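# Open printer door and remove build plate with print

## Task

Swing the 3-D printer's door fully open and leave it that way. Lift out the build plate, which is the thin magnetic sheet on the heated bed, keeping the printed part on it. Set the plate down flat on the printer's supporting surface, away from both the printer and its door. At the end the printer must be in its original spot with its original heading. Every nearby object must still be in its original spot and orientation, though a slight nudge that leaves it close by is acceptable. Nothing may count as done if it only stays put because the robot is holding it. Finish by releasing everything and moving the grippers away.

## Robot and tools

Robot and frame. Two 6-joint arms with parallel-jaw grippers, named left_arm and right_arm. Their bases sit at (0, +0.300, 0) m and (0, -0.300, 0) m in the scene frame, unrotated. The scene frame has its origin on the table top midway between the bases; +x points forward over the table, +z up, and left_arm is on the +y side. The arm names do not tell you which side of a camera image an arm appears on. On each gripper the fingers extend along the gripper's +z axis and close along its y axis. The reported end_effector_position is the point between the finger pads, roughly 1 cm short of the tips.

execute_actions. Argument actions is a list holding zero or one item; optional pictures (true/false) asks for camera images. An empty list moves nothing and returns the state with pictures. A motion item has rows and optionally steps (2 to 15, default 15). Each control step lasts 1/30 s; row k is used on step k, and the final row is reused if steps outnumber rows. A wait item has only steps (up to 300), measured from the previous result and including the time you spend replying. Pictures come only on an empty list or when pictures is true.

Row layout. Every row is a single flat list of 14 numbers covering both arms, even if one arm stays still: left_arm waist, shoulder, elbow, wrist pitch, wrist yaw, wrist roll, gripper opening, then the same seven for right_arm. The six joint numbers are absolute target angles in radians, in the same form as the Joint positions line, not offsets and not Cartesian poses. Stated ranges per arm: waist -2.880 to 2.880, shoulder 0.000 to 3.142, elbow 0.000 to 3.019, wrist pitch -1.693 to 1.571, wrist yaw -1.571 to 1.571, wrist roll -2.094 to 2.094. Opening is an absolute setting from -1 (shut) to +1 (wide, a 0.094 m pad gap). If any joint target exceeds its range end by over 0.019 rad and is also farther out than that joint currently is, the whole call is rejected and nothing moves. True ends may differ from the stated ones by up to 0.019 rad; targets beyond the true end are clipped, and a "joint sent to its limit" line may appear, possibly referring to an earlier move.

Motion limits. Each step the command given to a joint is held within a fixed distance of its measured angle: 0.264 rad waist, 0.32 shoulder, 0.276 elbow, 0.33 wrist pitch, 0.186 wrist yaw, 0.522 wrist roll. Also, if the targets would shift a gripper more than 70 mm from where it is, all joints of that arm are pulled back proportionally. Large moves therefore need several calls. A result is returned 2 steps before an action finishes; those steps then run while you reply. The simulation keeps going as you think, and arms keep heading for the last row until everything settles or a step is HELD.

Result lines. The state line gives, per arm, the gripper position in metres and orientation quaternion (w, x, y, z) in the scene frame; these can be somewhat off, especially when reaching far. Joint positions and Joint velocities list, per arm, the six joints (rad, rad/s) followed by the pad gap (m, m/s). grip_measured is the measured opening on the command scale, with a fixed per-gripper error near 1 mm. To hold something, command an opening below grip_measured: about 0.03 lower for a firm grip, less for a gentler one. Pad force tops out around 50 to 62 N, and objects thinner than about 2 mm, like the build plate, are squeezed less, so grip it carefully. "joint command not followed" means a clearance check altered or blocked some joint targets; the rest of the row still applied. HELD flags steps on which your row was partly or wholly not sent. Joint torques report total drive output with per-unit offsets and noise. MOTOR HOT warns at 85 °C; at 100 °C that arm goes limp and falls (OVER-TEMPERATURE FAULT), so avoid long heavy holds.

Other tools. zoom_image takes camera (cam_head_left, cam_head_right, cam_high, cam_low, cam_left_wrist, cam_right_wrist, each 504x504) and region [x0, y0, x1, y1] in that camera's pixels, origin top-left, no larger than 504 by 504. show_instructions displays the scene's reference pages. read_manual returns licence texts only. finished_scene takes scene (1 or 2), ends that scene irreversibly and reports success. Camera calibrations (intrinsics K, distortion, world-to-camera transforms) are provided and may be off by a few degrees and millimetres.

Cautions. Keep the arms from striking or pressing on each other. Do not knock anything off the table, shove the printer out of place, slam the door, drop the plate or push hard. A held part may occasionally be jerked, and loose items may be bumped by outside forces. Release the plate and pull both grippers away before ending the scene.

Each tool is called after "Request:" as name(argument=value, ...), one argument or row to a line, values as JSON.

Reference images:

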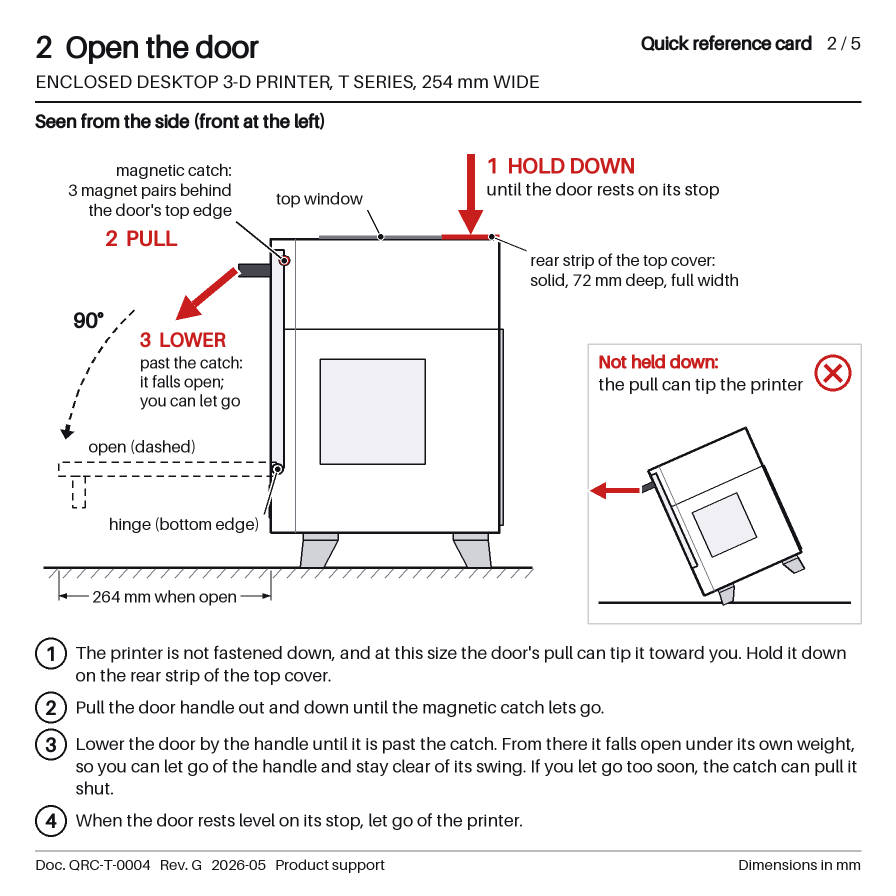

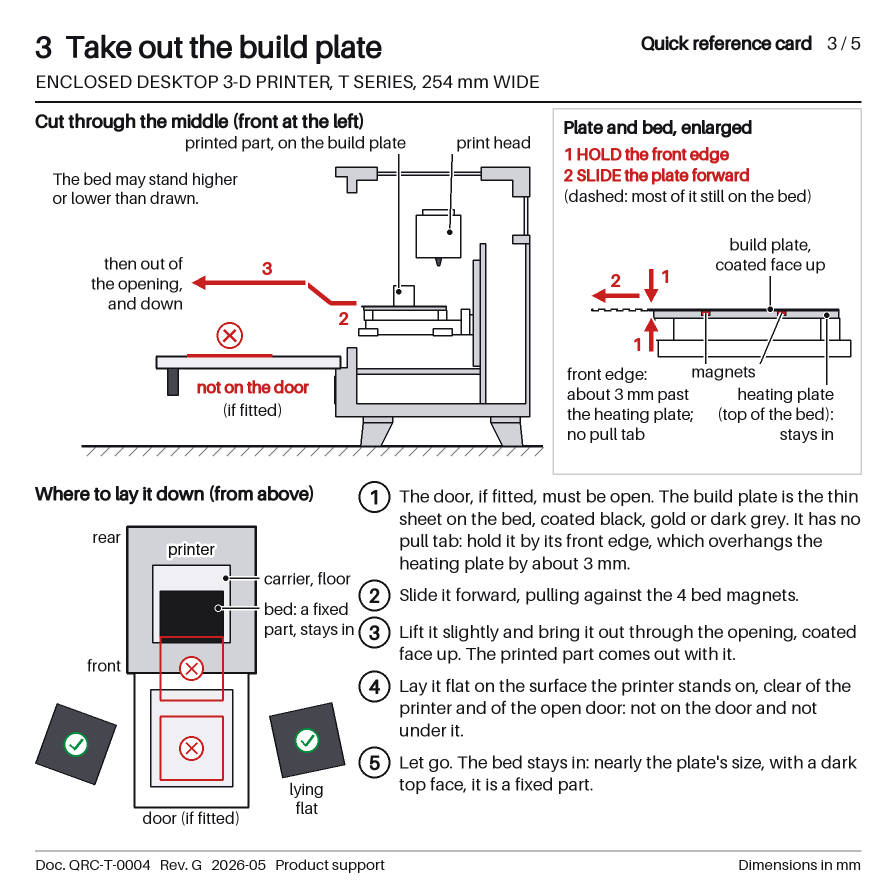

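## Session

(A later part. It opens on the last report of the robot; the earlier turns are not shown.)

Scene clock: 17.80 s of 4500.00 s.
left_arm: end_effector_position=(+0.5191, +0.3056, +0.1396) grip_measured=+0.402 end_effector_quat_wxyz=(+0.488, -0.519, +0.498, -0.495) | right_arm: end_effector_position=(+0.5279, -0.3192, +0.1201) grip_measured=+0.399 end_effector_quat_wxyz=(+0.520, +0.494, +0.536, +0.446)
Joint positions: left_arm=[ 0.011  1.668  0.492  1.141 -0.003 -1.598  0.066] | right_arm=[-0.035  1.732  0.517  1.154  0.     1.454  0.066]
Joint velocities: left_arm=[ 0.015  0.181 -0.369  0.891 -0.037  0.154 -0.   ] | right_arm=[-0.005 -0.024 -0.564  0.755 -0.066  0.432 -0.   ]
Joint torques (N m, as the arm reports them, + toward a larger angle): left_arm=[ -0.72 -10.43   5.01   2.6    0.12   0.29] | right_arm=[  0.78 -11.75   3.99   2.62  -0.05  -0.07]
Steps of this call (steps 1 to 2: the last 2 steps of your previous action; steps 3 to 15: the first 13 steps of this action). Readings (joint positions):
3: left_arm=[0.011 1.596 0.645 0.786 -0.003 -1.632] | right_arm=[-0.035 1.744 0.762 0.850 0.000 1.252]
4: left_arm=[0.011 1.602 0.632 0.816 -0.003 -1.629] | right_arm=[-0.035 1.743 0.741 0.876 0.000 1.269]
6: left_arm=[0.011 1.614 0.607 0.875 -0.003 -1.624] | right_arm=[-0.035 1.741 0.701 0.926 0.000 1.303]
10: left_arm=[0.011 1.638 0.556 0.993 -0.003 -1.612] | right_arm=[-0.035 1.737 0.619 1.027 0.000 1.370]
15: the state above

Request:
execute_actions(
  actions=[
    {"rows": [[-0.015,1.715,0.438,1.277,0,-1.571,0.4, -0.005,1.715,0.438,1.277,0,1.571,0.4],[-0.04,1.715,0.438,1.277,0,-1.571,0.4, 0.025,1.715,0.438,1.277,0,1.571,0.4],[-0.07,1.715,0.438,1.277,0,-1.571,0.4, 0.055,1.715,0.438,1.277,0,1.571,0.4],[-0.10,1.715,0.438,1.277,0,-1.571,0.4, 0.085,1.715,0.438,1.277,0,1.571,0.4],[-0.13,1.715,0.438,1.277,0,-1.571,0.4, 0.115,1.715,0.438,1.277,0,1.571,0.4],[-0.16,1.715,0.438,1.277,0,-1.571,0.4, 0.145,1.715,0.438,1.277,0,1.571,0.4],[-0.19,1.715,0.438,1.277,0,-1.571,0.4, 0.175,1.715,0.438,1.277,0,1.571,0.4],[-0.22,1.715,0.438,1.277,0,-1.571,0.4, 0.205,1.715,0.438,1.277,0,1.571,0.4],[-0.25,1.715,0.438,1.277,0,-1.571,0.4, 0.235,1.715,0.438,1.277,0,1.571,0.4],[-0.28,1.715,0.438,1.277,0,-1.571,0.4, 0.265,1.715,0.438,1.277,0,1.571,0.4],[-0.31,1.715,0.438,1.277,0,-1.571,0.4, 0.295,1.715,0.438,1.277,0,1.571,0.4],[-0.335,1.715,0.438,1.277,0,-1.571,0.4, 0.325,1.715,0.438,1.277,0,1.571,0.4],[-0.355,1.715,0.438,1.277,0,-1.571,0.4, 0.35,1.715,0.438,1.277,0,1.571,0.4],[-0.37,1.715,0.438,1.277,0,-1.571,0.4, 0.37,1.715,0.438,1.277,0,1.571,0.4],[-0.383,1.715,0.438,1.277,0,-1.571,0.4, 0.388,1.715,0.438,1.277,0,1.571,0.4]], "steps": 15},
  ],
  pictures=false,
)

Request:
execute_actions(
  actions=[
    {"steps": 12},
  ],
  pictures=true,
)

Scene clock: 18.60 s of 4500.00 s.
left_arm: end_effector_position=(+0.4762, +0.1462, +0.1357) grip_measured=+0.402 end_effector_quat_wxyz=(+0.415, -0.419, +0.568, -0.575) | right_arm: end_effector_position=(+0.4753, -0.1515, +0.1172) grip_measured=+0.399 end_effector_quat_wxyz=(+0.414, +0.423, +0.583, +0.556)
Joint positions: left_arm=[-0.312  1.695  0.439  1.26  -0.002 -1.582  0.066] | right_arm=[0.304 1.726 0.433 1.256 0.001 1.558 0.066]
Joint velocities: left_arm=[-0.806 -0.005 -0.007  0.007  0.007  0.081 -0.001] | right_arm=[ 0.874 -0.005 -0.017 -0.007  0.037 -0.037 -0.001]
Joint torques (N m, as the arm reports them, + toward a larger angle): left_arm=[-0.16 -9.59  4.94  2.8   0.08  0.27] | right_arm=[ -0.03 -10.12   4.11   2.76  -0.12  -0.07]
Steps of this call (steps 1 to 2: the last 2 steps of your previous action; steps 3 to 11: the robot went on to your last target; steps 12 to 24: the first 13 steps of this action). Readings (joint positions):
12: left_arm=[0.009 1.695 0.439 1.260 -0.003 -1.582] | right_arm=[-0.034 1.726 0.433 1.256 0.000 1.551]
13: left_arm=[0.005 1.695 0.439 1.260 -0.003 -1.582] | right_arm=[-0.029 1.726 0.433 1.256 0.000 1.553]
15: left_arm=[-0.022 1.695 0.439 1.260 -0.003 -1.582] | right_arm=[0.003 1.726 0.433 1.256 0.002 1.555]
19: left_arm=[-0.147 1.695 0.439 1.260 -0.003 -1.582] | right_arm=[0.134 1.726 0.433 1.256 0.002 1.557]
24: the state above

Scene clock: 19.00 s of 4500.00 s.
left_arm: end_effector_position=(+0.4632, +0.1105, +0.1357) grip_measured=+0.402 end_effector_quat_wxyz=(+0.392, -0.397, +0.583, -0.590) | right_arm: end_effector_position=(+0.4596, -0.1086, +0.1172) grip_measured=+0.399 end_effector_quat_wxyz=(+0.388, +0.396, +0.602, +0.575)
Joint positions: left_arm=[-0.388  1.695  0.439  1.26  -0.001 -1.581  0.066] | right_arm=[ 0.395  1.726  0.433  1.256 -0.001  1.559  0.066]
Joint velocities: left_arm=[ 0.005 -0.015  0.002 -0.017 -0.007 -0.081  0.   ] | right_arm=[-0.005 -0.005 -0.007 -0.012 -0.037 -0.007  0.001]
Joint torques (N m, as the arm reports them, + toward a larger angle): left_arm=[-0.02 -9.86  4.92  2.7   0.07  0.28] | right_arm=[ -0.28 -10.39   4.16   2.76  -0.01  -0.07]
Kept back: nothing.
Steps of this call (steps 1 to 2: the last 2 steps of your previous action; steps 3 to 12: the robot went on to your last target). Readings (joint positions):
1: left_arm=[-0.337 1.695 0.439 1.260 -0.002 -1.581] | right_arm=[0.332 1.726 0.433 1.256 0.001 1.558]
2: left_arm=[-0.358 1.695 0.439 1.260 -0.002 -1.581] | right_arm=[0.357 1.726 0.433 1.256 0.000 1.559]
4: left_arm=[-0.383 1.695 0.439 1.260 -0.001 -1.581] | right_arm=[0.392 1.726 0.433 1.256 -0.001 1.559]
8: left_arm=[-0.388 1.695 0.439 1.260 -0.001 -1.581] | right_arm=[0.400 1.726 0.433 1.256 -0.001 1.559]
12: the state above
camera_calibration (this result's frames):
cam_left_wrist: T_world_to_cam=[[0.0124214, 0.0109612, 0.999863, -0.139938], [-0.846602, -0.531975, 0.0163493, 0.457361], [0.532082, -0.846689, 0.00267187, -0.0244233], [0, 0, 0, 1]] pos_world=[0.401936, 0.22416, 0.132506]
cam_right_wrist: T_world_to_cam=[[-0.0238172, -0.0217906, -0.999479, 0.12889], [-0.850792, 0.525428, 0.00881868, 0.455056], [0.524962, 0.850559, -0.0310535, -0.0224874], [0, 0, 0, 1]] pos_world=[0.402033, -0.217164, 0.124112]

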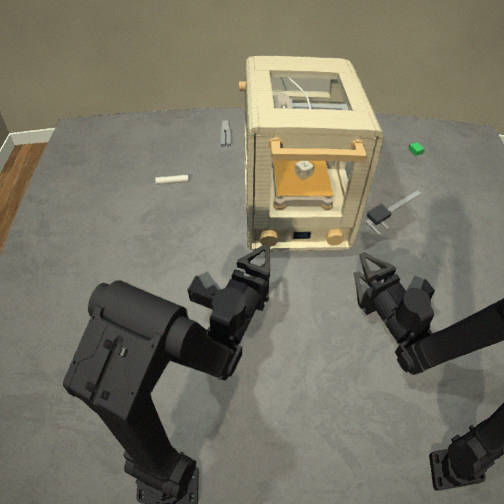

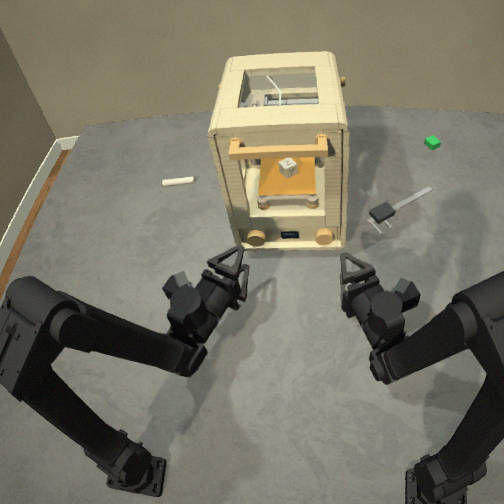

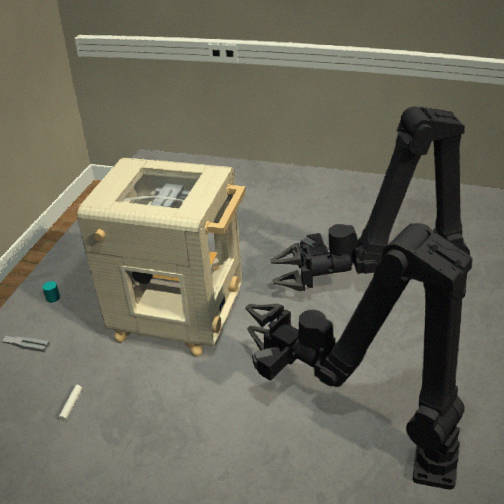

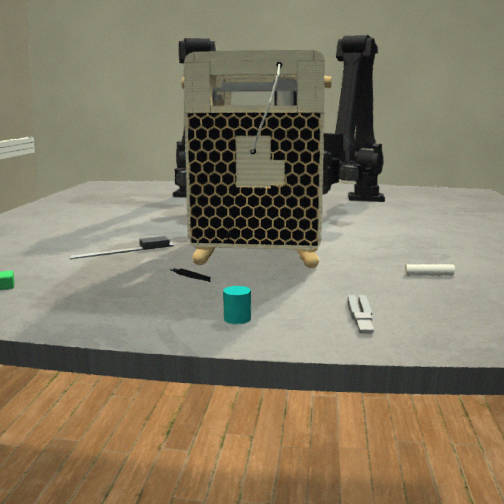

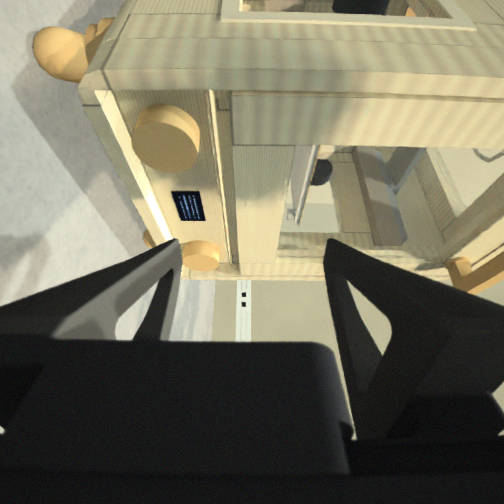

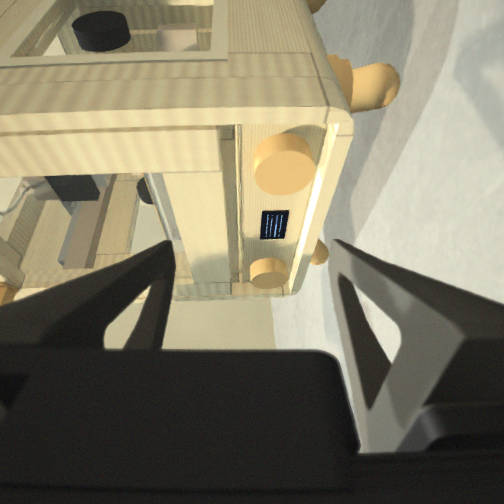

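Request:
execute_actions(
  actions=[
    {"rows": [[-0.38,1.73,0.444,1.287,0,-1.571,0.4, 0.388,1.727,0.444,1.284,0,1.571,0.4],[-0.377,1.748,0.451,1.297,0,-1.571,0.4, 0.388,1.74,0.45,1.291,0,1.571,0.4],[-0.374,1.765,0.457,1.308,0,-1.571,0.4, 0.388,1.752,0.456,1.298,0,1.571,0.4],[-0.371,1.782,0.464,1.318,0,-1.571,0.4, 0.388,1.764,0.462,1.305,0,1.571,0.4],[-0.368,1.798,0.47,1.328,0,-1.571,0.4, 0.388,1.777,0.468,1.312,0,1.571,0.4],[-0.365,1.815,0.477,1.338,0,-1.571,0.4, 0.388,1.789,0.474,1.318,0,1.571,0.4],[-0.362,1.832,0.483,1.349,0,-1.571,0.4, 0.388,1.801,0.48,1.325,0,1.571,0.4],[-0.359,1.848,0.489,1.359,0,-1.571,0.4, 0.388,1.814,0.486,1.332,0,1.571,0.4],[-0.356,1.865,0.496,1.369,0,-1.571,0.4, 0.388,1.826,0.492,1.339,0,1.571,0.4],[-0.353,1.882,0.502,1.379,0,-1.571,0.4, 0.388,1.838,0.498,1.346,0,1.571,0.4],[-0.35,1.898,0.509,1.389,0,-1.571,0.4, 0.388,1.851,0.503,1.353,0,1.571,0.4],[-0.348,1.915,0.515,1.4,0,-1.571,0.4, 0.388,1.863,0.509,1.36,0,1.571,0.4],[-0.346,1.932,0.521,1.41,0,-1.571,0.4, 0.388,1.875,0.515,1.366,0,1.571,0.4],[-0.345,1.948,0.528,1.42,0,-1.571,0.4, 0.388,1.888,0.521,1.373,0,1.571,0.4],[-0.345,1.965,0.534,1.43,0,-1.571,0.4, 0.388,1.90,0.527,1.38,0,1.571,0.4]], "steps": 15},
  ],
  pictures=false,
)

Request:
execute_actions(
  actions=[
    {"steps": 12},
  ],
  pictures=true,
)

Scene clock: 20.77 s of 4500.00 s.
left_arm: end_effector_position=(+0.4819, +0.1177, +0.0886) grip_measured=+0.402 end_effector_quat_wxyz=(+0.395, -0.410, +0.586, -0.577) | right_arm: end_effector_position=(+0.4762, -0.1019, +0.0990) grip_measured=+0.399 end_effector_quat_wxyz=(+0.391, +0.393, +0.597, +0.580)
Joint positions: left_arm=[-0.361  1.881  0.487  1.372 -0.001 -1.581  0.066] | right_arm=[ 0.395  1.839  0.485  1.332 -0.001  1.559  0.066]
Joint velocities: left_arm=[ 0.083  0.484  0.198  0.305  0.007 -0.022 -0.001] | right_arm=[ 0.005  0.386  0.164  0.188  0.037 -0.022 -0.001]
Joint torques (N m, as the arm reports them, + toward a larger angle): left_arm=[ -0.45 -11.56   5.45   2.73   0.02   0.29] | right_arm=[-0.08 -9.68  4.72  2.71 -0.01 -0.08]
Steps of this call (steps 1 to 30: the robot went on to your last target; steps 31 to 40: nothing new was sent; steps 41 to 53: the first 13 steps of this action). Readings (joint positions):
41: left_arm=[-0.388 1.695 0.439 1.262 -0.001 -1.581] | right_arm=[0.395 1.726 0.433 1.257 -0.001 1.559]
42: left_arm=[-0.388 1.698 0.439 1.268 -0.001 -1.581] | right_arm=[0.395 1.726 0.433 1.260 -0.001 1.559]
44: left_arm=[-0.387 1.715 0.439 1.287 -0.001 -1.581] | right_arm=[0.395 1.729 0.433 1.272 -0.001 1.559]
48: left_arm=[-0.378 1.786 0.452 1.324 -0.001 -1.581] | right_arm=[0.395 1.766 0.451 1.300 -0.001 1.559]
53: the state above

Scene clock: 21.17 s of 4500.00 s.
left_arm: end_effector_position=(+0.4908, +0.1180, +0.0740) grip_measured=+0.402 end_effector_quat_wxyz=(+0.397, -0.411, +0.584, -0.576) | right_arm: end_effector_position=(+0.4827, -0.0992, +0.0858) grip_measured=+0.399 end_effector_quat_wxyz=(+0.390, +0.394, +0.599, +0.578)
Joint positions: left_arm=[-0.354  1.949  0.517  1.413 -0.001 -1.581  0.066] | right_arm=[ 0.395  1.894  0.508  1.358 -0.001  1.559  0.066]
Joint velocities: left_arm=[ 0.005 -0.005  0.002 -0.007  0.037 -0.037 -0.   ] | right_arm=[-0.015  0.005 -0.002  0.002  0.007  0.051 -0.   ]
Joint torques (N m, as the arm reports them, + toward a larger angle): left_arm=[ -0.23 -12.91   4.66   2.79   0.08   0.32] | right_arm=[ -0.02 -10.76   4.47   2.74  -0.01  -0.09]
Kept back: nothing.
Steps of this call (steps 1 to 2: the last 2 steps of your previous action; steps 3 to 12: the robot went on to your last target). Readings (joint positions):
1: left_arm=[-0.358 1.898 0.494 1.382 -0.001 -1.581] | right_arm=[0.395 1.852 0.490 1.338 -0.001 1.559]
2: left_arm=[-0.356 1.913 0.501 1.392 -0.001 -1.581] | right_arm=[0.395 1.865 0.496 1.345 -0.001 1.559]
4: left_arm=[-0.354 1.938 0.513 1.405 -0.001 -1.581] | right_arm=[0.395 1.885 0.505 1.353 -0.001 1.559]
8: left_arm=[-0.354 1.949 0.516 1.410 -0.001 -1.581] | right_arm=[0.395 1.894 0.508 1.356 -0.001 1.559]
12: the state above
camera_calibration (this result's frames):
cam_left_wrist: T_world_to_cam=[[0.0344504, 0.0026703, 0.999403, -0.0884313], [-0.827966, -0.559974, 0.030037, 0.478913], [0.55972, -0.828506, -0.0170804, -0.0469142], [0, 0, 0, 1]] pos_world=[0.425829, 0.229546, 0.0731921]
cam_right_wrist: T_world_to_cam=[[-0.0137648, -0.0171761, -0.999758, 0.0939385], [-0.850643, 0.525737, 0.00267941, 0.470502], [0.525564, 0.850474, -0.0218474, -0.0446595], [0, 0, 0, 1]] pos_world=[0.424993, -0.207765, 0.0916794]

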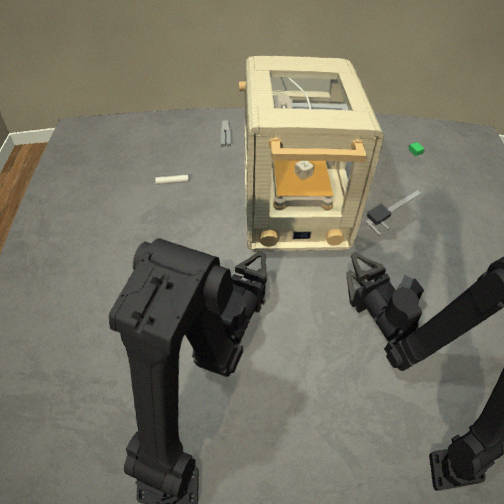

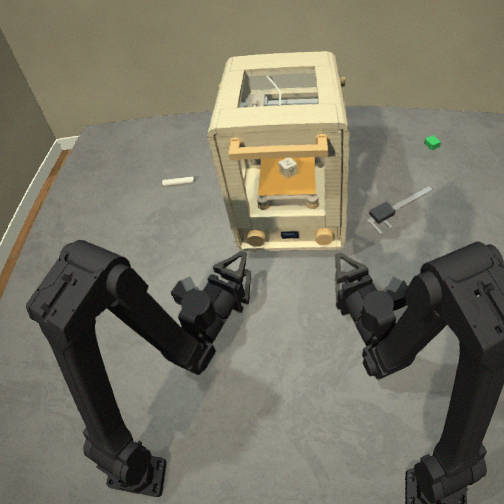

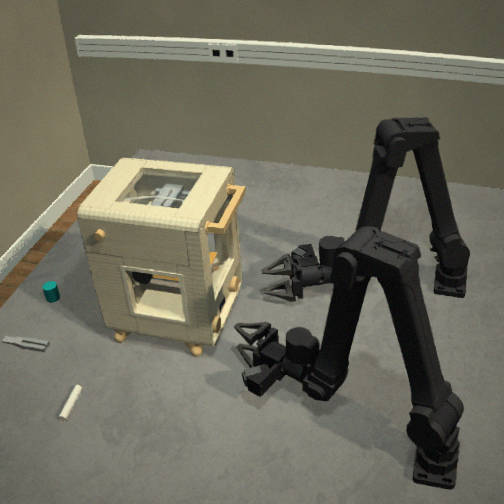

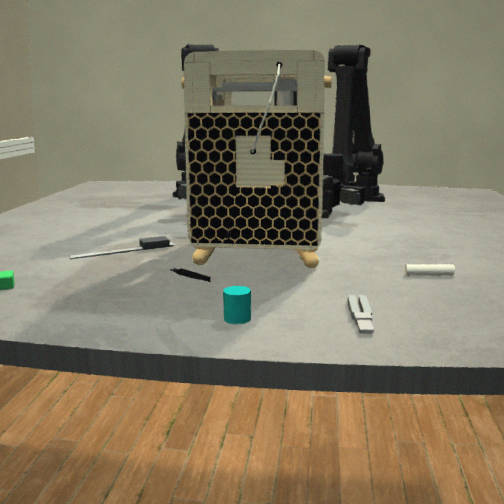

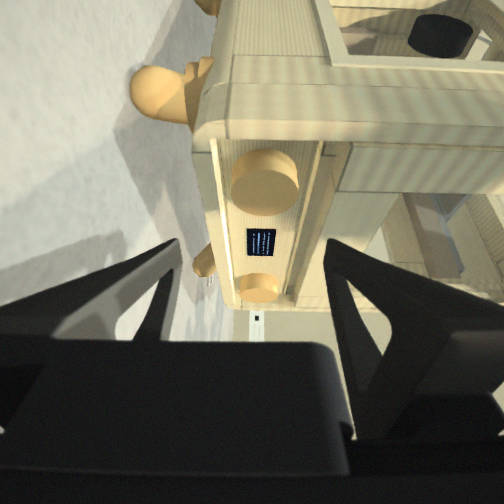

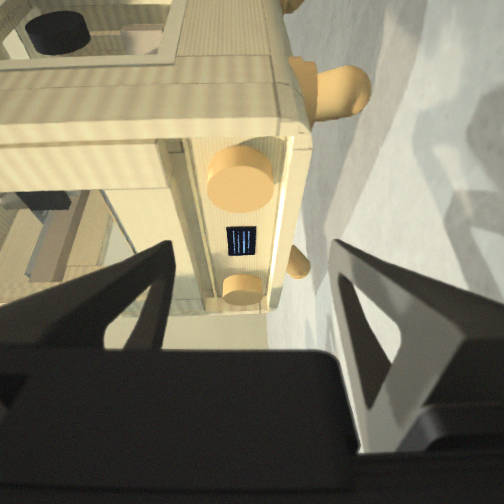

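Request:
execute_actions(
  actions=[
    {"rows": [[-0.344,1.966,0.542,1.424,0,-1.571,0.5, 0.388,1.903,0.538,1.373,0,1.571,0.5],[-0.342,1.968,0.551,1.418,0,-1.571,0.5, 0.388,1.907,0.55,1.367,0,1.571,0.5],[-0.341,1.969,0.559,1.412,0,-1.571,0.5, 0.388,1.91,0.561,1.36,0,1.571,0.5],[-0.34,1.97,0.568,1.406,0,-1.571,0.5, 0.388,1.914,0.573,1.353,0,1.571,0.5],[-0.339,1.971,0.576,1.40,0,-1.571,0.5, 0.388,1.917,0.584,1.347,0,1.571,0.5],[-0.338,1.973,0.585,1.394,0,-1.571,0.5, 0.388,1.921,0.596,1.34,0,1.571,0.5],[-0.336,1.974,0.593,1.388,0,-1.571,0.5, 0.388,1.924,0.607,1.333,0,1.571,0.5],[-0.335,1.975,0.602,1.382,0,-1.571,0.5, 0.388,1.928,0.619,1.327,0,1.571,0.5],[-0.334,1.976,0.61,1.376,0,-1.571,0.5, 0.388,1.931,0.63,1.32,0,1.571,0.5],[-0.333,1.978,0.619,1.37,0,-1.571,0.5, 0.388,1.935,0.642,1.313,0,1.571,0.5],[-0.332,1.979,0.627,1.364,0,-1.571,0.5, 0.388,1.938,0.654,1.307,0,1.571,0.5],[-0.33,1.98,0.636,1.358,0,-1.571,0.5, 0.388,1.942,0.665,1.30,0,1.571,0.5],[-0.329,1.981,0.644,1.352,0,-1.571,0.5, 0.388,1.945,0.677,1.293,0,1.571,0.5],[-0.328,1.983,0.653,1.346,0,-1.571,0.5, 0.388,1.949,0.688,1.287,0,1.571,0.5],[-0.327,1.984,0.661,1.34,0,-1.571,0.5, 0.388,1.952,0.70,1.28,0,1.571,0.5]], "steps": 15},
  ],
  pictures=false,
)

Request:
execute_actions(
  actions=[
    {"steps": 12},
  ],
  pictures=true,
)

Scene clock: 22.63 s of 4500.00 s.
left_arm: end_effector_position=(+0.5255, +0.1122, +0.0937) grip_measured=+0.497 end_effector_quat_wxyz=(+0.412, -0.403, +0.566, -0.590) | right_arm: end_effector_position=(+0.5257, -0.0812, +0.1066) grip_measured=+0.498 end_effector_quat_wxyz=(+0.403, +0.381, +0.579, +0.597)
Joint positions: left_arm=[-0.343  1.949  0.609  1.375 -0.001 -1.581  0.07 ] | right_arm=[ 0.395  1.918  0.637  1.32  -0.001  1.559  0.07 ]
Joint velocities: left_arm=[ 0.034  0.005  0.237 -0.173  0.037  0.007 -0.001] | right_arm=[ 0.005  0.093  0.291 -0.212  0.022 -0.022  0.001]
Joint torques (N m, as the arm reports them, + toward a larger angle): left_arm=[  0.16 -12.2    5.94   1.47   0.03   0.29] | right_arm=[  0.   -11.11   5.52   1.77  -0.02  -0.09]
Steps of this call (steps 1 to 30: the robot went on to your last target; step 31: nothing new was sent; steps 32 to 44: the first 13 steps of this action). Readings (joint positions):
32: left_arm=[-0.354 1.949 0.517 1.414 -0.001 -1.581] | right_arm=[0.395 1.894 0.509 1.359 -0.001 1.559]
33: left_arm=[-0.354 1.949 0.519 1.414 -0.001 -1.581] | right_arm=[0.395 1.894 0.511 1.359 -0.001 1.559]
35: left_arm=[-0.354 1.949 0.527 1.414 -0.001 -1.581] | right_arm=[0.395 1.894 0.524 1.359 -0.001 1.559]
39: left_arm=[-0.350 1.949 0.563 1.403 -0.001 -1.581] | right_arm=[0.395 1.902 0.576 1.351 -0.001 1.559]
44: the state above

Scene clock: 23.03 s of 4500.00 s.
left_arm: end_effector_position=(+0.5379, +0.1110, +0.0970) grip_measured=+0.497 end_effector_quat_wxyz=(+0.414, -0.404, +0.563, -0.590) | right_arm: end_effector_position=(+0.5403, -0.0752, +0.1065) grip_measured=+0.498 end_effector_quat_wxyz=(+0.403, +0.381, +0.579, +0.598)
Joint positions: left_arm=[-0.337  1.953  0.642  1.351 -0.001 -1.581  0.07 ] | right_arm=[ 0.395  1.936  0.682  1.293 -0.001  1.559  0.07 ]
Joint velocities: left_arm=[-0.015 -0.024  0.007 -0.002  0.007 -0.022 -0.001] | right_arm=[-0.015 -0.015 -0.002  0.012 -0.007  0.007 -0.   ]
Joint torques (N m, as the arm reports them, + toward a larger angle): left_arm=[  0.08 -13.29   6.04   1.66   0.03   0.26] | right_arm=[ -0.08 -11.6    5.45   1.62  -0.01  -0.09]
Kept back: nothing.
Steps of this call (steps 1 to 2: the last 2 steps of your previous action; steps 3 to 12: the robot went on to your last target). Readings (joint positions):
1: left_arm=[-0.342 1.949 0.617 1.369 -0.001 -1.581] | right_arm=[0.395 1.922 0.647 1.314 -0.001 1.559]
2: left_arm=[-0.340 1.950 0.625 1.363 -0.001 -1.581] | right_arm=[0.395 1.926 0.658 1.307 -0.001 1.559]
4: left_arm=[-0.338 1.952 0.637 1.355 -0.001 -1.581] | right_arm=[0.395 1.933 0.675 1.298 -0.001 1.559]
8: left_arm=[-0.337 1.952 0.642 1.352 -0.001 -1.581] | right_arm=[0.395 1.935 0.682 1.294 -0.001 1.559]
12: the state above
camera_calibration (this result's frames):
cam_left_wrist: T_world_to_cam=[[-0.021743, 0.0229512, 0.9995, -0.0850866], [-0.818945, -0.573854, -0.00463798, 0.513333], [0.57346, -0.818636, 0.031273, -0.0918295], [0, 0, 0, 1]] pos_world=[0.471202, 0.221356, 0.0902967]
cam_right_wrist: T_world_to_cam=[[0.0469865, 0.00855112, -0.998859, 0.0847807], [-0.849648, 0.526157, -0.0354632, 0.510399], [0.525253, 0.850344, 0.0319877, -0.100494], [0, 0, 0, 1]] pos_world=[0.48246, -0.183821, 0.105999]

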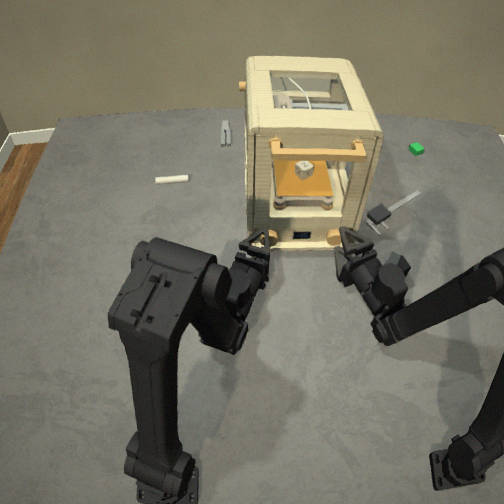

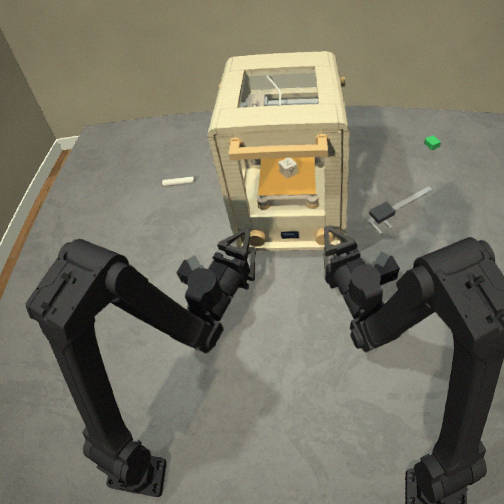

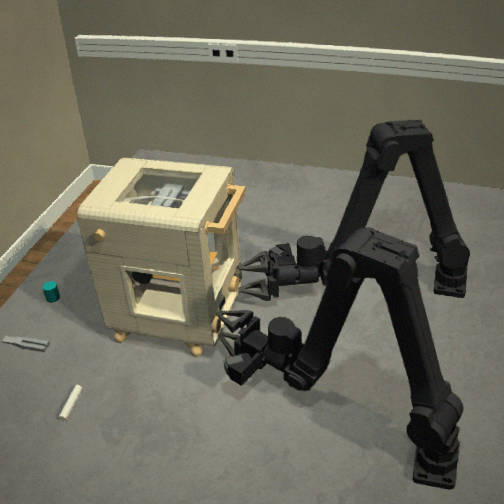

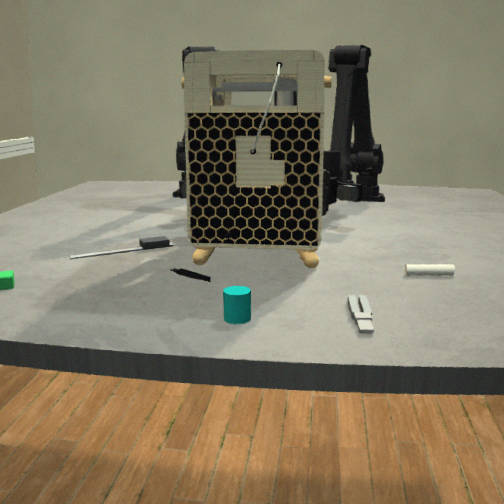

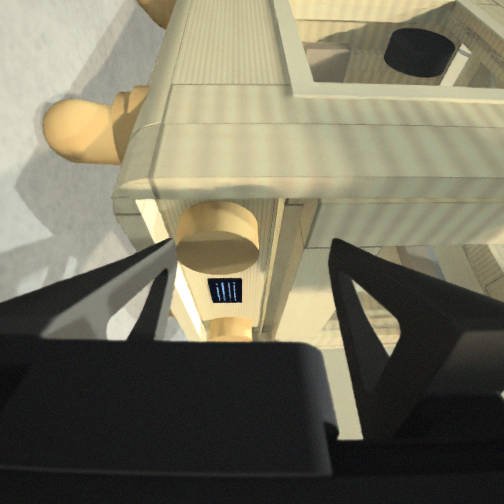

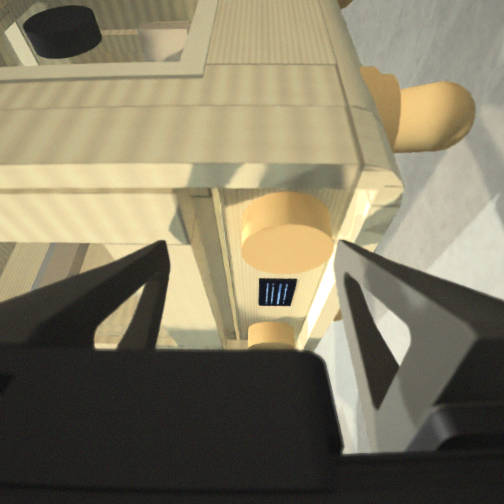

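Request:
execute_actions(
  actions=[
    {"rows": [[-0.327,1.99,0.661,1.34,0,-1.571,0.5, 0.388,1.958,0.70,1.28,0,1.571,0.5],[-0.327,1.996,0.661,1.34,0,-1.571,0.5, 0.388,1.964,0.70,1.28,0,1.571,0.5],[-0.327,2.002,0.661,1.34,0,-1.571,0.5, 0.388,1.97,0.70,1.28,0,1.571,0.5],[-0.327,2.008,0.661,1.34,0,-1.571,0.5, 0.388,1.975,0.70,1.28,0,1.571,0.5],[-0.327,2.012,0.661,1.34,0,-1.571,0.5, 0.388,1.98,0.70,1.28,0,1.571,0.5]], "steps": 15},
  ],
  pictures=true,
)

Scene clock: 23.67 s of 4500.00 s.
left_arm: end_effector_position=(+0.5365, +0.1115, +0.0775) grip_measured=+0.497 end_effector_quat_wxyz=(+0.407, -0.411, +0.574, -0.580) | right_arm: end_effector_position=(+0.5394, -0.0756, +0.0884) grip_measured=+0.498 end_effector_quat_wxyz=(+0.397, +0.387, +0.589, +0.588)
Joint positions: left_arm=[-0.337  1.988  0.642  1.349 -0.001 -1.581  0.07 ] | right_arm=[ 0.395  1.967  0.682  1.292 -0.001  1.559  0.07 ]
Joint velocities: left_arm=[-0.005 -0.024 -0.002  0.007 -0.037 -0.037 -0.   ] | right_arm=[-0.005 -0.005 -0.002 -0.017  0.051  0.066  0.001]
Joint torques (N m, as the arm reports them, + toward a larger angle): left_arm=[ -0.14 -14.13   5.69   1.65   0.03   0.28] | right_arm=[ -0.06 -11.65   5.3    1.64  -0.01  -0.09]
Steps of this call (steps 1 to 6: the robot went on to your last target; steps 7 to 19: the first 13 steps of this action). Readings (joint positions):
7: left_arm=[-0.337 1.954 0.642 1.351 -0.001 -1.581] | right_arm=[0.395 1.936 0.682 1.293 -0.001 1.559]
8: left_arm=[-0.337 1.955 0.642 1.351 -0.001 -1.581] | right_arm=[0.395 1.936 0.682 1.293 -0.001 1.559]
10: left_arm=[-0.337 1.961 0.642 1.351 -0.001 -1.581] | right_arm=[0.395 1.941 0.682 1.293 -0.001 1.559]
14: left_arm=[-0.337 1.981 0.642 1.351 -0.001 -1.581] | right_arm=[0.395 1.959 0.682 1.293 -0.001 1.559]
19: the state above
camera_calibration (this result's frames):
cam_left_wrist: T_world_to_cam=[[0.0128078, 0.0108338, 0.999859, -0.0828751], [-0.818736, -0.573927, 0.0167063, 0.510614], [0.574027, -0.818835, 0.00151926, -0.0879832], [0, 0, 0, 1]] pos_world=[0.469624, 0.221909, 0.0744666]
cam_right_wrist: T_world_to_cam=[[0.0167202, -0.00406034, -0.999852, 0.0822067], [-0.850432, 0.52583, -0.0163569, 0.50786], [0.525819, 0.85058, 0.00533894, -0.0969999], [0, 0, 0, 1]] pos_world=[0.48153, -0.184208, 0.0910194]

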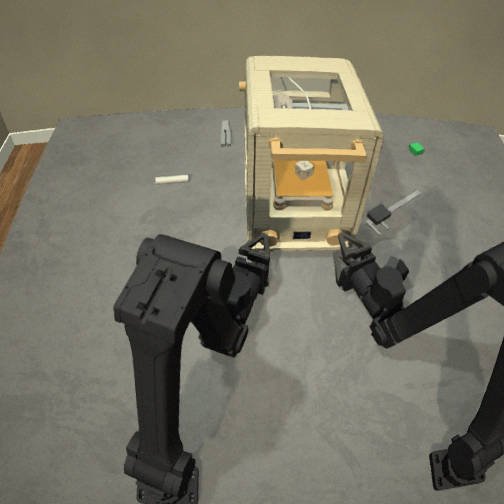

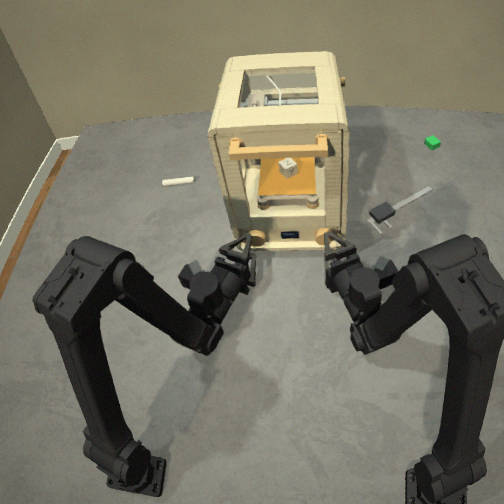

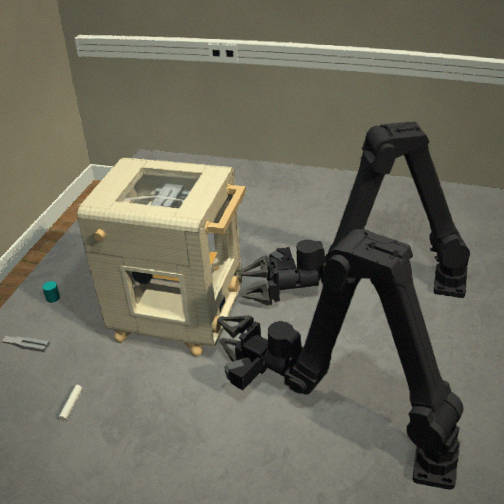

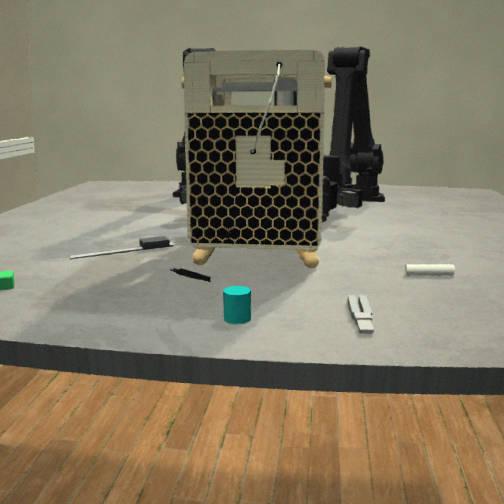

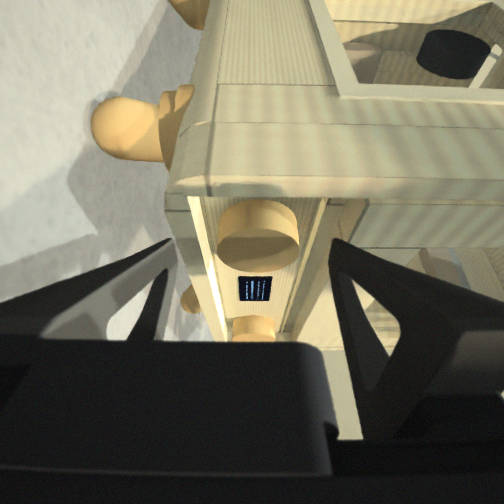

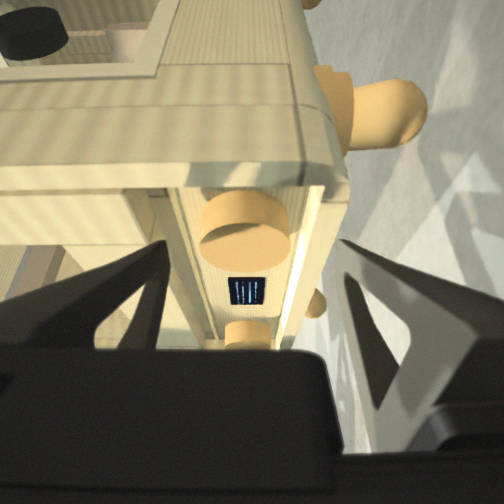

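Request:
execute_actions(
  actions=[
    {"rows": [[-0.33,2.013,0.668,1.335,0,-1.571,0.5, 0.39,1.982,0.708,1.274,0,1.571,0.5],[-0.333,2.014,0.675,1.33,0,-1.571,0.5, 0.392,1.983,0.717,1.268,0,1.571,0.5],[-0.336,2.015,0.682,1.325,0,-1.571,0.5, 0.394,1.985,0.725,1.262,0,1.571,0.5],[-0.339,2.016,0.689,1.32,0,-1.571,0.5, 0.396,1.987,0.733,1.256,0,1.571,0.5],[-0.342,2.017,0.696,1.315,0,-1.571,0.5, 0.398,1.988,0.742,1.25,0,1.571,0.5],[-0.345,2.018,0.703,1.31,0,-1.571,0.5, 0.40,1.99,0.75,1.244,0,1.571,0.5],[-0.348,2.019,0.71,1.305,0,-1.571,0.5, 0.402,1.992,0.758,1.238,0,1.571,0.5],[-0.35,2.02,0.717,1.30,0,-1.571,0.5, 0.404,1.993,0.767,1.232,0,1.571,0.5],[-0.35,2.021,0.724,1.295,0,-1.571,0.5, 0.405,1.995,0.775,1.226,0,1.571,0.5],[-0.35,2.022,0.731,1.29,0,-1.571,0.5, 0.405,1.997,0.783,1.22,0,1.571,0.5],[-0.35,2.023,0.738,1.285,0,-1.571,0.5, 0.405,1.998,0.792,1.214,0,1.571,0.5],[-0.35,2.025,0.745,1.28,0,-1.571,0.5, 0.405,2.0,0.80,1.208,0,1.571,0.5]], "steps": 15},
  ],
  pictures=false,
)

Request:
execute_actions(
  actions=[
    {"steps": 10},
  ],
  pictures=true,
)

Scene clock: 25.40 s of 4500.00 s.
left_arm: end_effector_position=(+0.5571, +0.1030, +0.0770) grip_measured=+0.498 end_effector_quat_wxyz=(+0.405, -0.413, +0.577, -0.577) | right_arm: end_effector_position=(+0.5605, -0.0643, +0.0876) grip_measured=+0.499 end_effector_quat_wxyz=(+0.393, +0.388, +0.594, +0.585)
Joint positions: left_arm=[-0.339  2.001  0.704  1.29  -0.001 -1.58   0.07 ] | right_arm=[ 0.398  1.984  0.749  1.229 -0.002  1.559  0.07 ]
Joint velocities: left_arm=[ 0.005  0.083  0.188 -0.105 -0.066  0.007 -0.001] | right_arm=[ 0.044  0.005  0.017 -0.051 -0.154 -0.125 -0.001]
Joint torques (N m, as the arm reports them, + toward a larger angle): left_arm=[ -1.63 -15.76   7.18   1.89   0.03   0.26] | right_arm=[  0.03 -12.6    7.77   1.54   0.06  -0.1 ]
Steps of this call (steps 1 to 2: the last 2 steps of your previous action; steps 3 to 15: the robot went on to your last target; steps 16 to 39: nothing new was sent; steps 40 to 52: the first 13 steps of this action). Readings (joint positions):
40: left_arm=[-0.337 1.988 0.642 1.349 -0.001 -1.581] | right_arm=[0.395 1.967 0.682 1.291 -0.001 1.559]
41: left_arm=[-0.337 1.988 0.643 1.347 -0.001 -1.581] | right_arm=[0.395 1.967 0.682 1.288 -0.001 1.559]
43: left_arm=[-0.337 1.988 0.649 1.339 -0.001 -1.581] | right_arm=[0.395 1.968 0.690 1.279 -0.001 1.559]
47: left_arm=[-0.338 1.989 0.662 1.320 -0.001 -1.580] | right_arm=[0.395 1.975 0.715 1.254 -0.001 1.559]
52: the state above

Scene clock: 25.73 s of 4500.00 s.
left_arm: end_effector_position=(+0.5581, +0.1014, +0.0769) grip_measured=+0.498 end_effector_quat_wxyz=(+0.404, -0.411, +0.578, -0.577) | right_arm: end_effector_position=(+0.5602, -0.0604, +0.0875) grip_measured=+0.499 end_effector_quat_wxyz=(+0.391, +0.387, +0.595, +0.586)
Joint positions: left_arm=[-0.341  2.002  0.709  1.288 -0.    -1.579  0.07 ] | right_arm=[ 0.404  1.984  0.753  1.224 -0.002  1.559  0.07 ]
Joint velocities: left_arm=[ 0.005 -0.005 -0.012  0.002 -0.007 -0.051 -0.001] | right_arm=[-0.005 -0.005  0.007 -0.017  0.007  0.007 -0.001]
Joint torques (N m, as the arm reports them, + toward a larger angle): left_arm=[ -0.87 -15.12   7.81   1.71   0.04   0.26] | right_arm=[  0.65 -12.52   7.88   1.51   0.06  -0.09]
Kept back: nothing.
Steps of this call (steps 1 to 2: the last 2 steps of your previous action; steps 3 to 10: the robot went on to your last target). Readings (joint positions):
1: left_arm=[-0.339 2.002 0.708 1.288 -0.000 -1.579] | right_arm=[0.400 1.984 0.750 1.227 -0.002 1.559]
2: left_arm=[-0.340 2.002 0.708 1.288 -0.000 -1.579] | right_arm=[0.402 1.984 0.751 1.225 -0.002 1.559]
4: left_arm=[-0.341 2.002 0.708 1.288 -0.000 -1.579] | right_arm=[0.404 1.984 0.752 1.224 -0.002 1.559]
8: left_arm=[-0.341 2.002 0.709 1.288 -0.000 -1.579] | right_arm=[0.404 1.984 0.753 1.224 -0.002 1.559]
10: the state above
camera_calibration (this result's frames):
cam_left_wrist: T_world_to_cam=[[0.0210768, 0.00542583, 0.999763, -0.0865196], [-0.821204, -0.57027, 0.0204074, 0.523258], [0.570245, -0.82144, -0.00756376, -0.105627], [0, 0, 0, 1]] pos_world=[0.491759, 0.212101, 0.0750218]
cam_right_wrist: T_world_to_cam=[[0.00343937, -0.00959049, -0.999948, 0.0881415], [-0.856162, 0.516647, -0.00789997, 0.519468], [0.516696, 0.856145, -0.00643407, -0.11436], [0, 0, 0, 1]] pos_world=[0.503535, -0.169627, 0.0915049]

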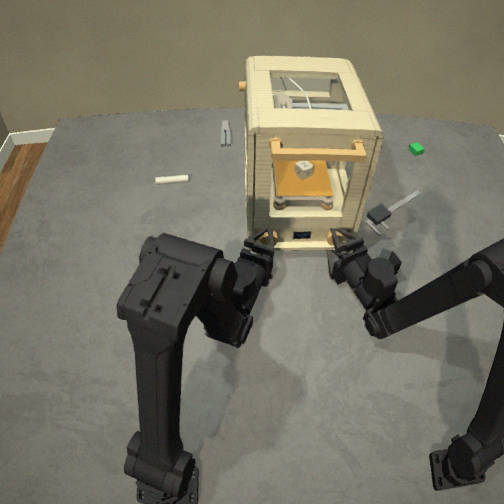

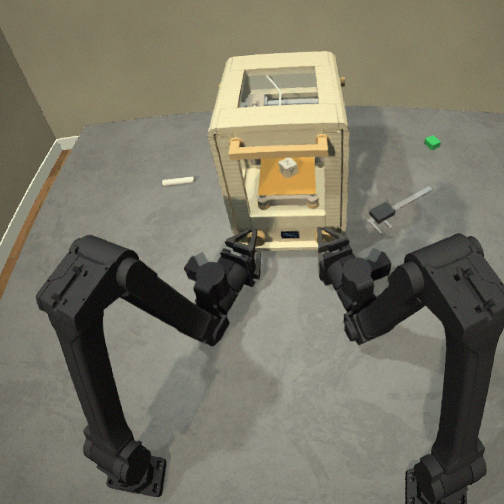

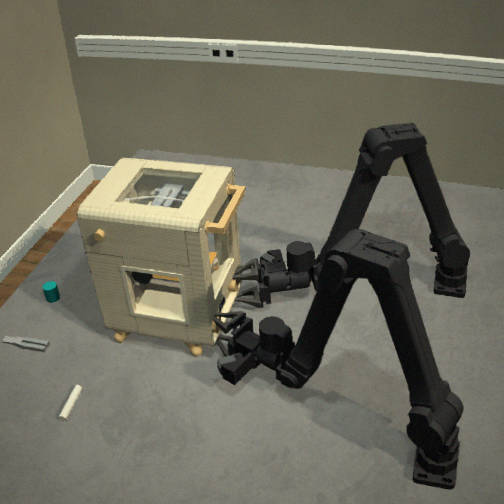

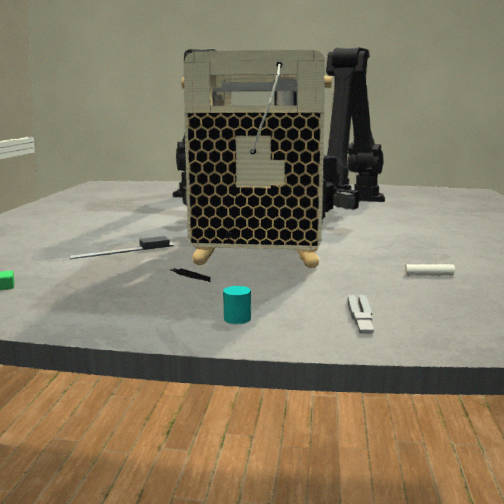

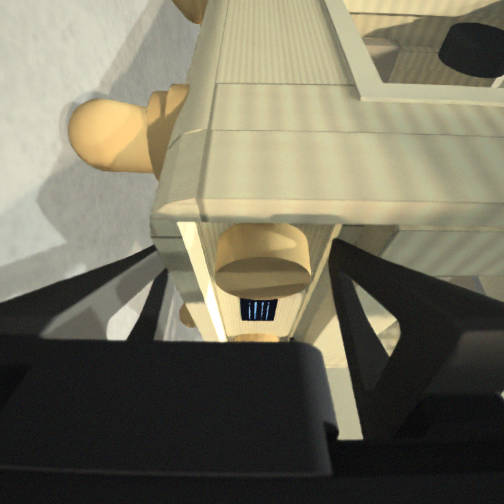

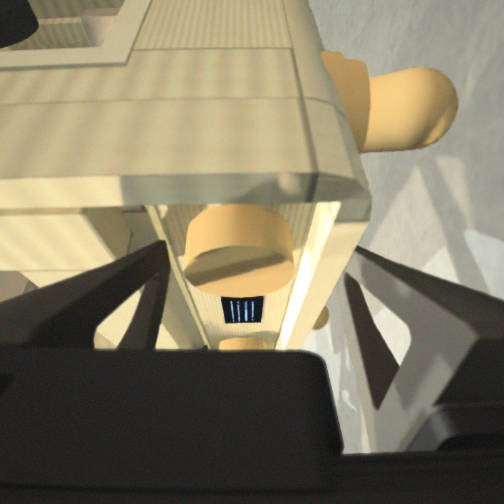

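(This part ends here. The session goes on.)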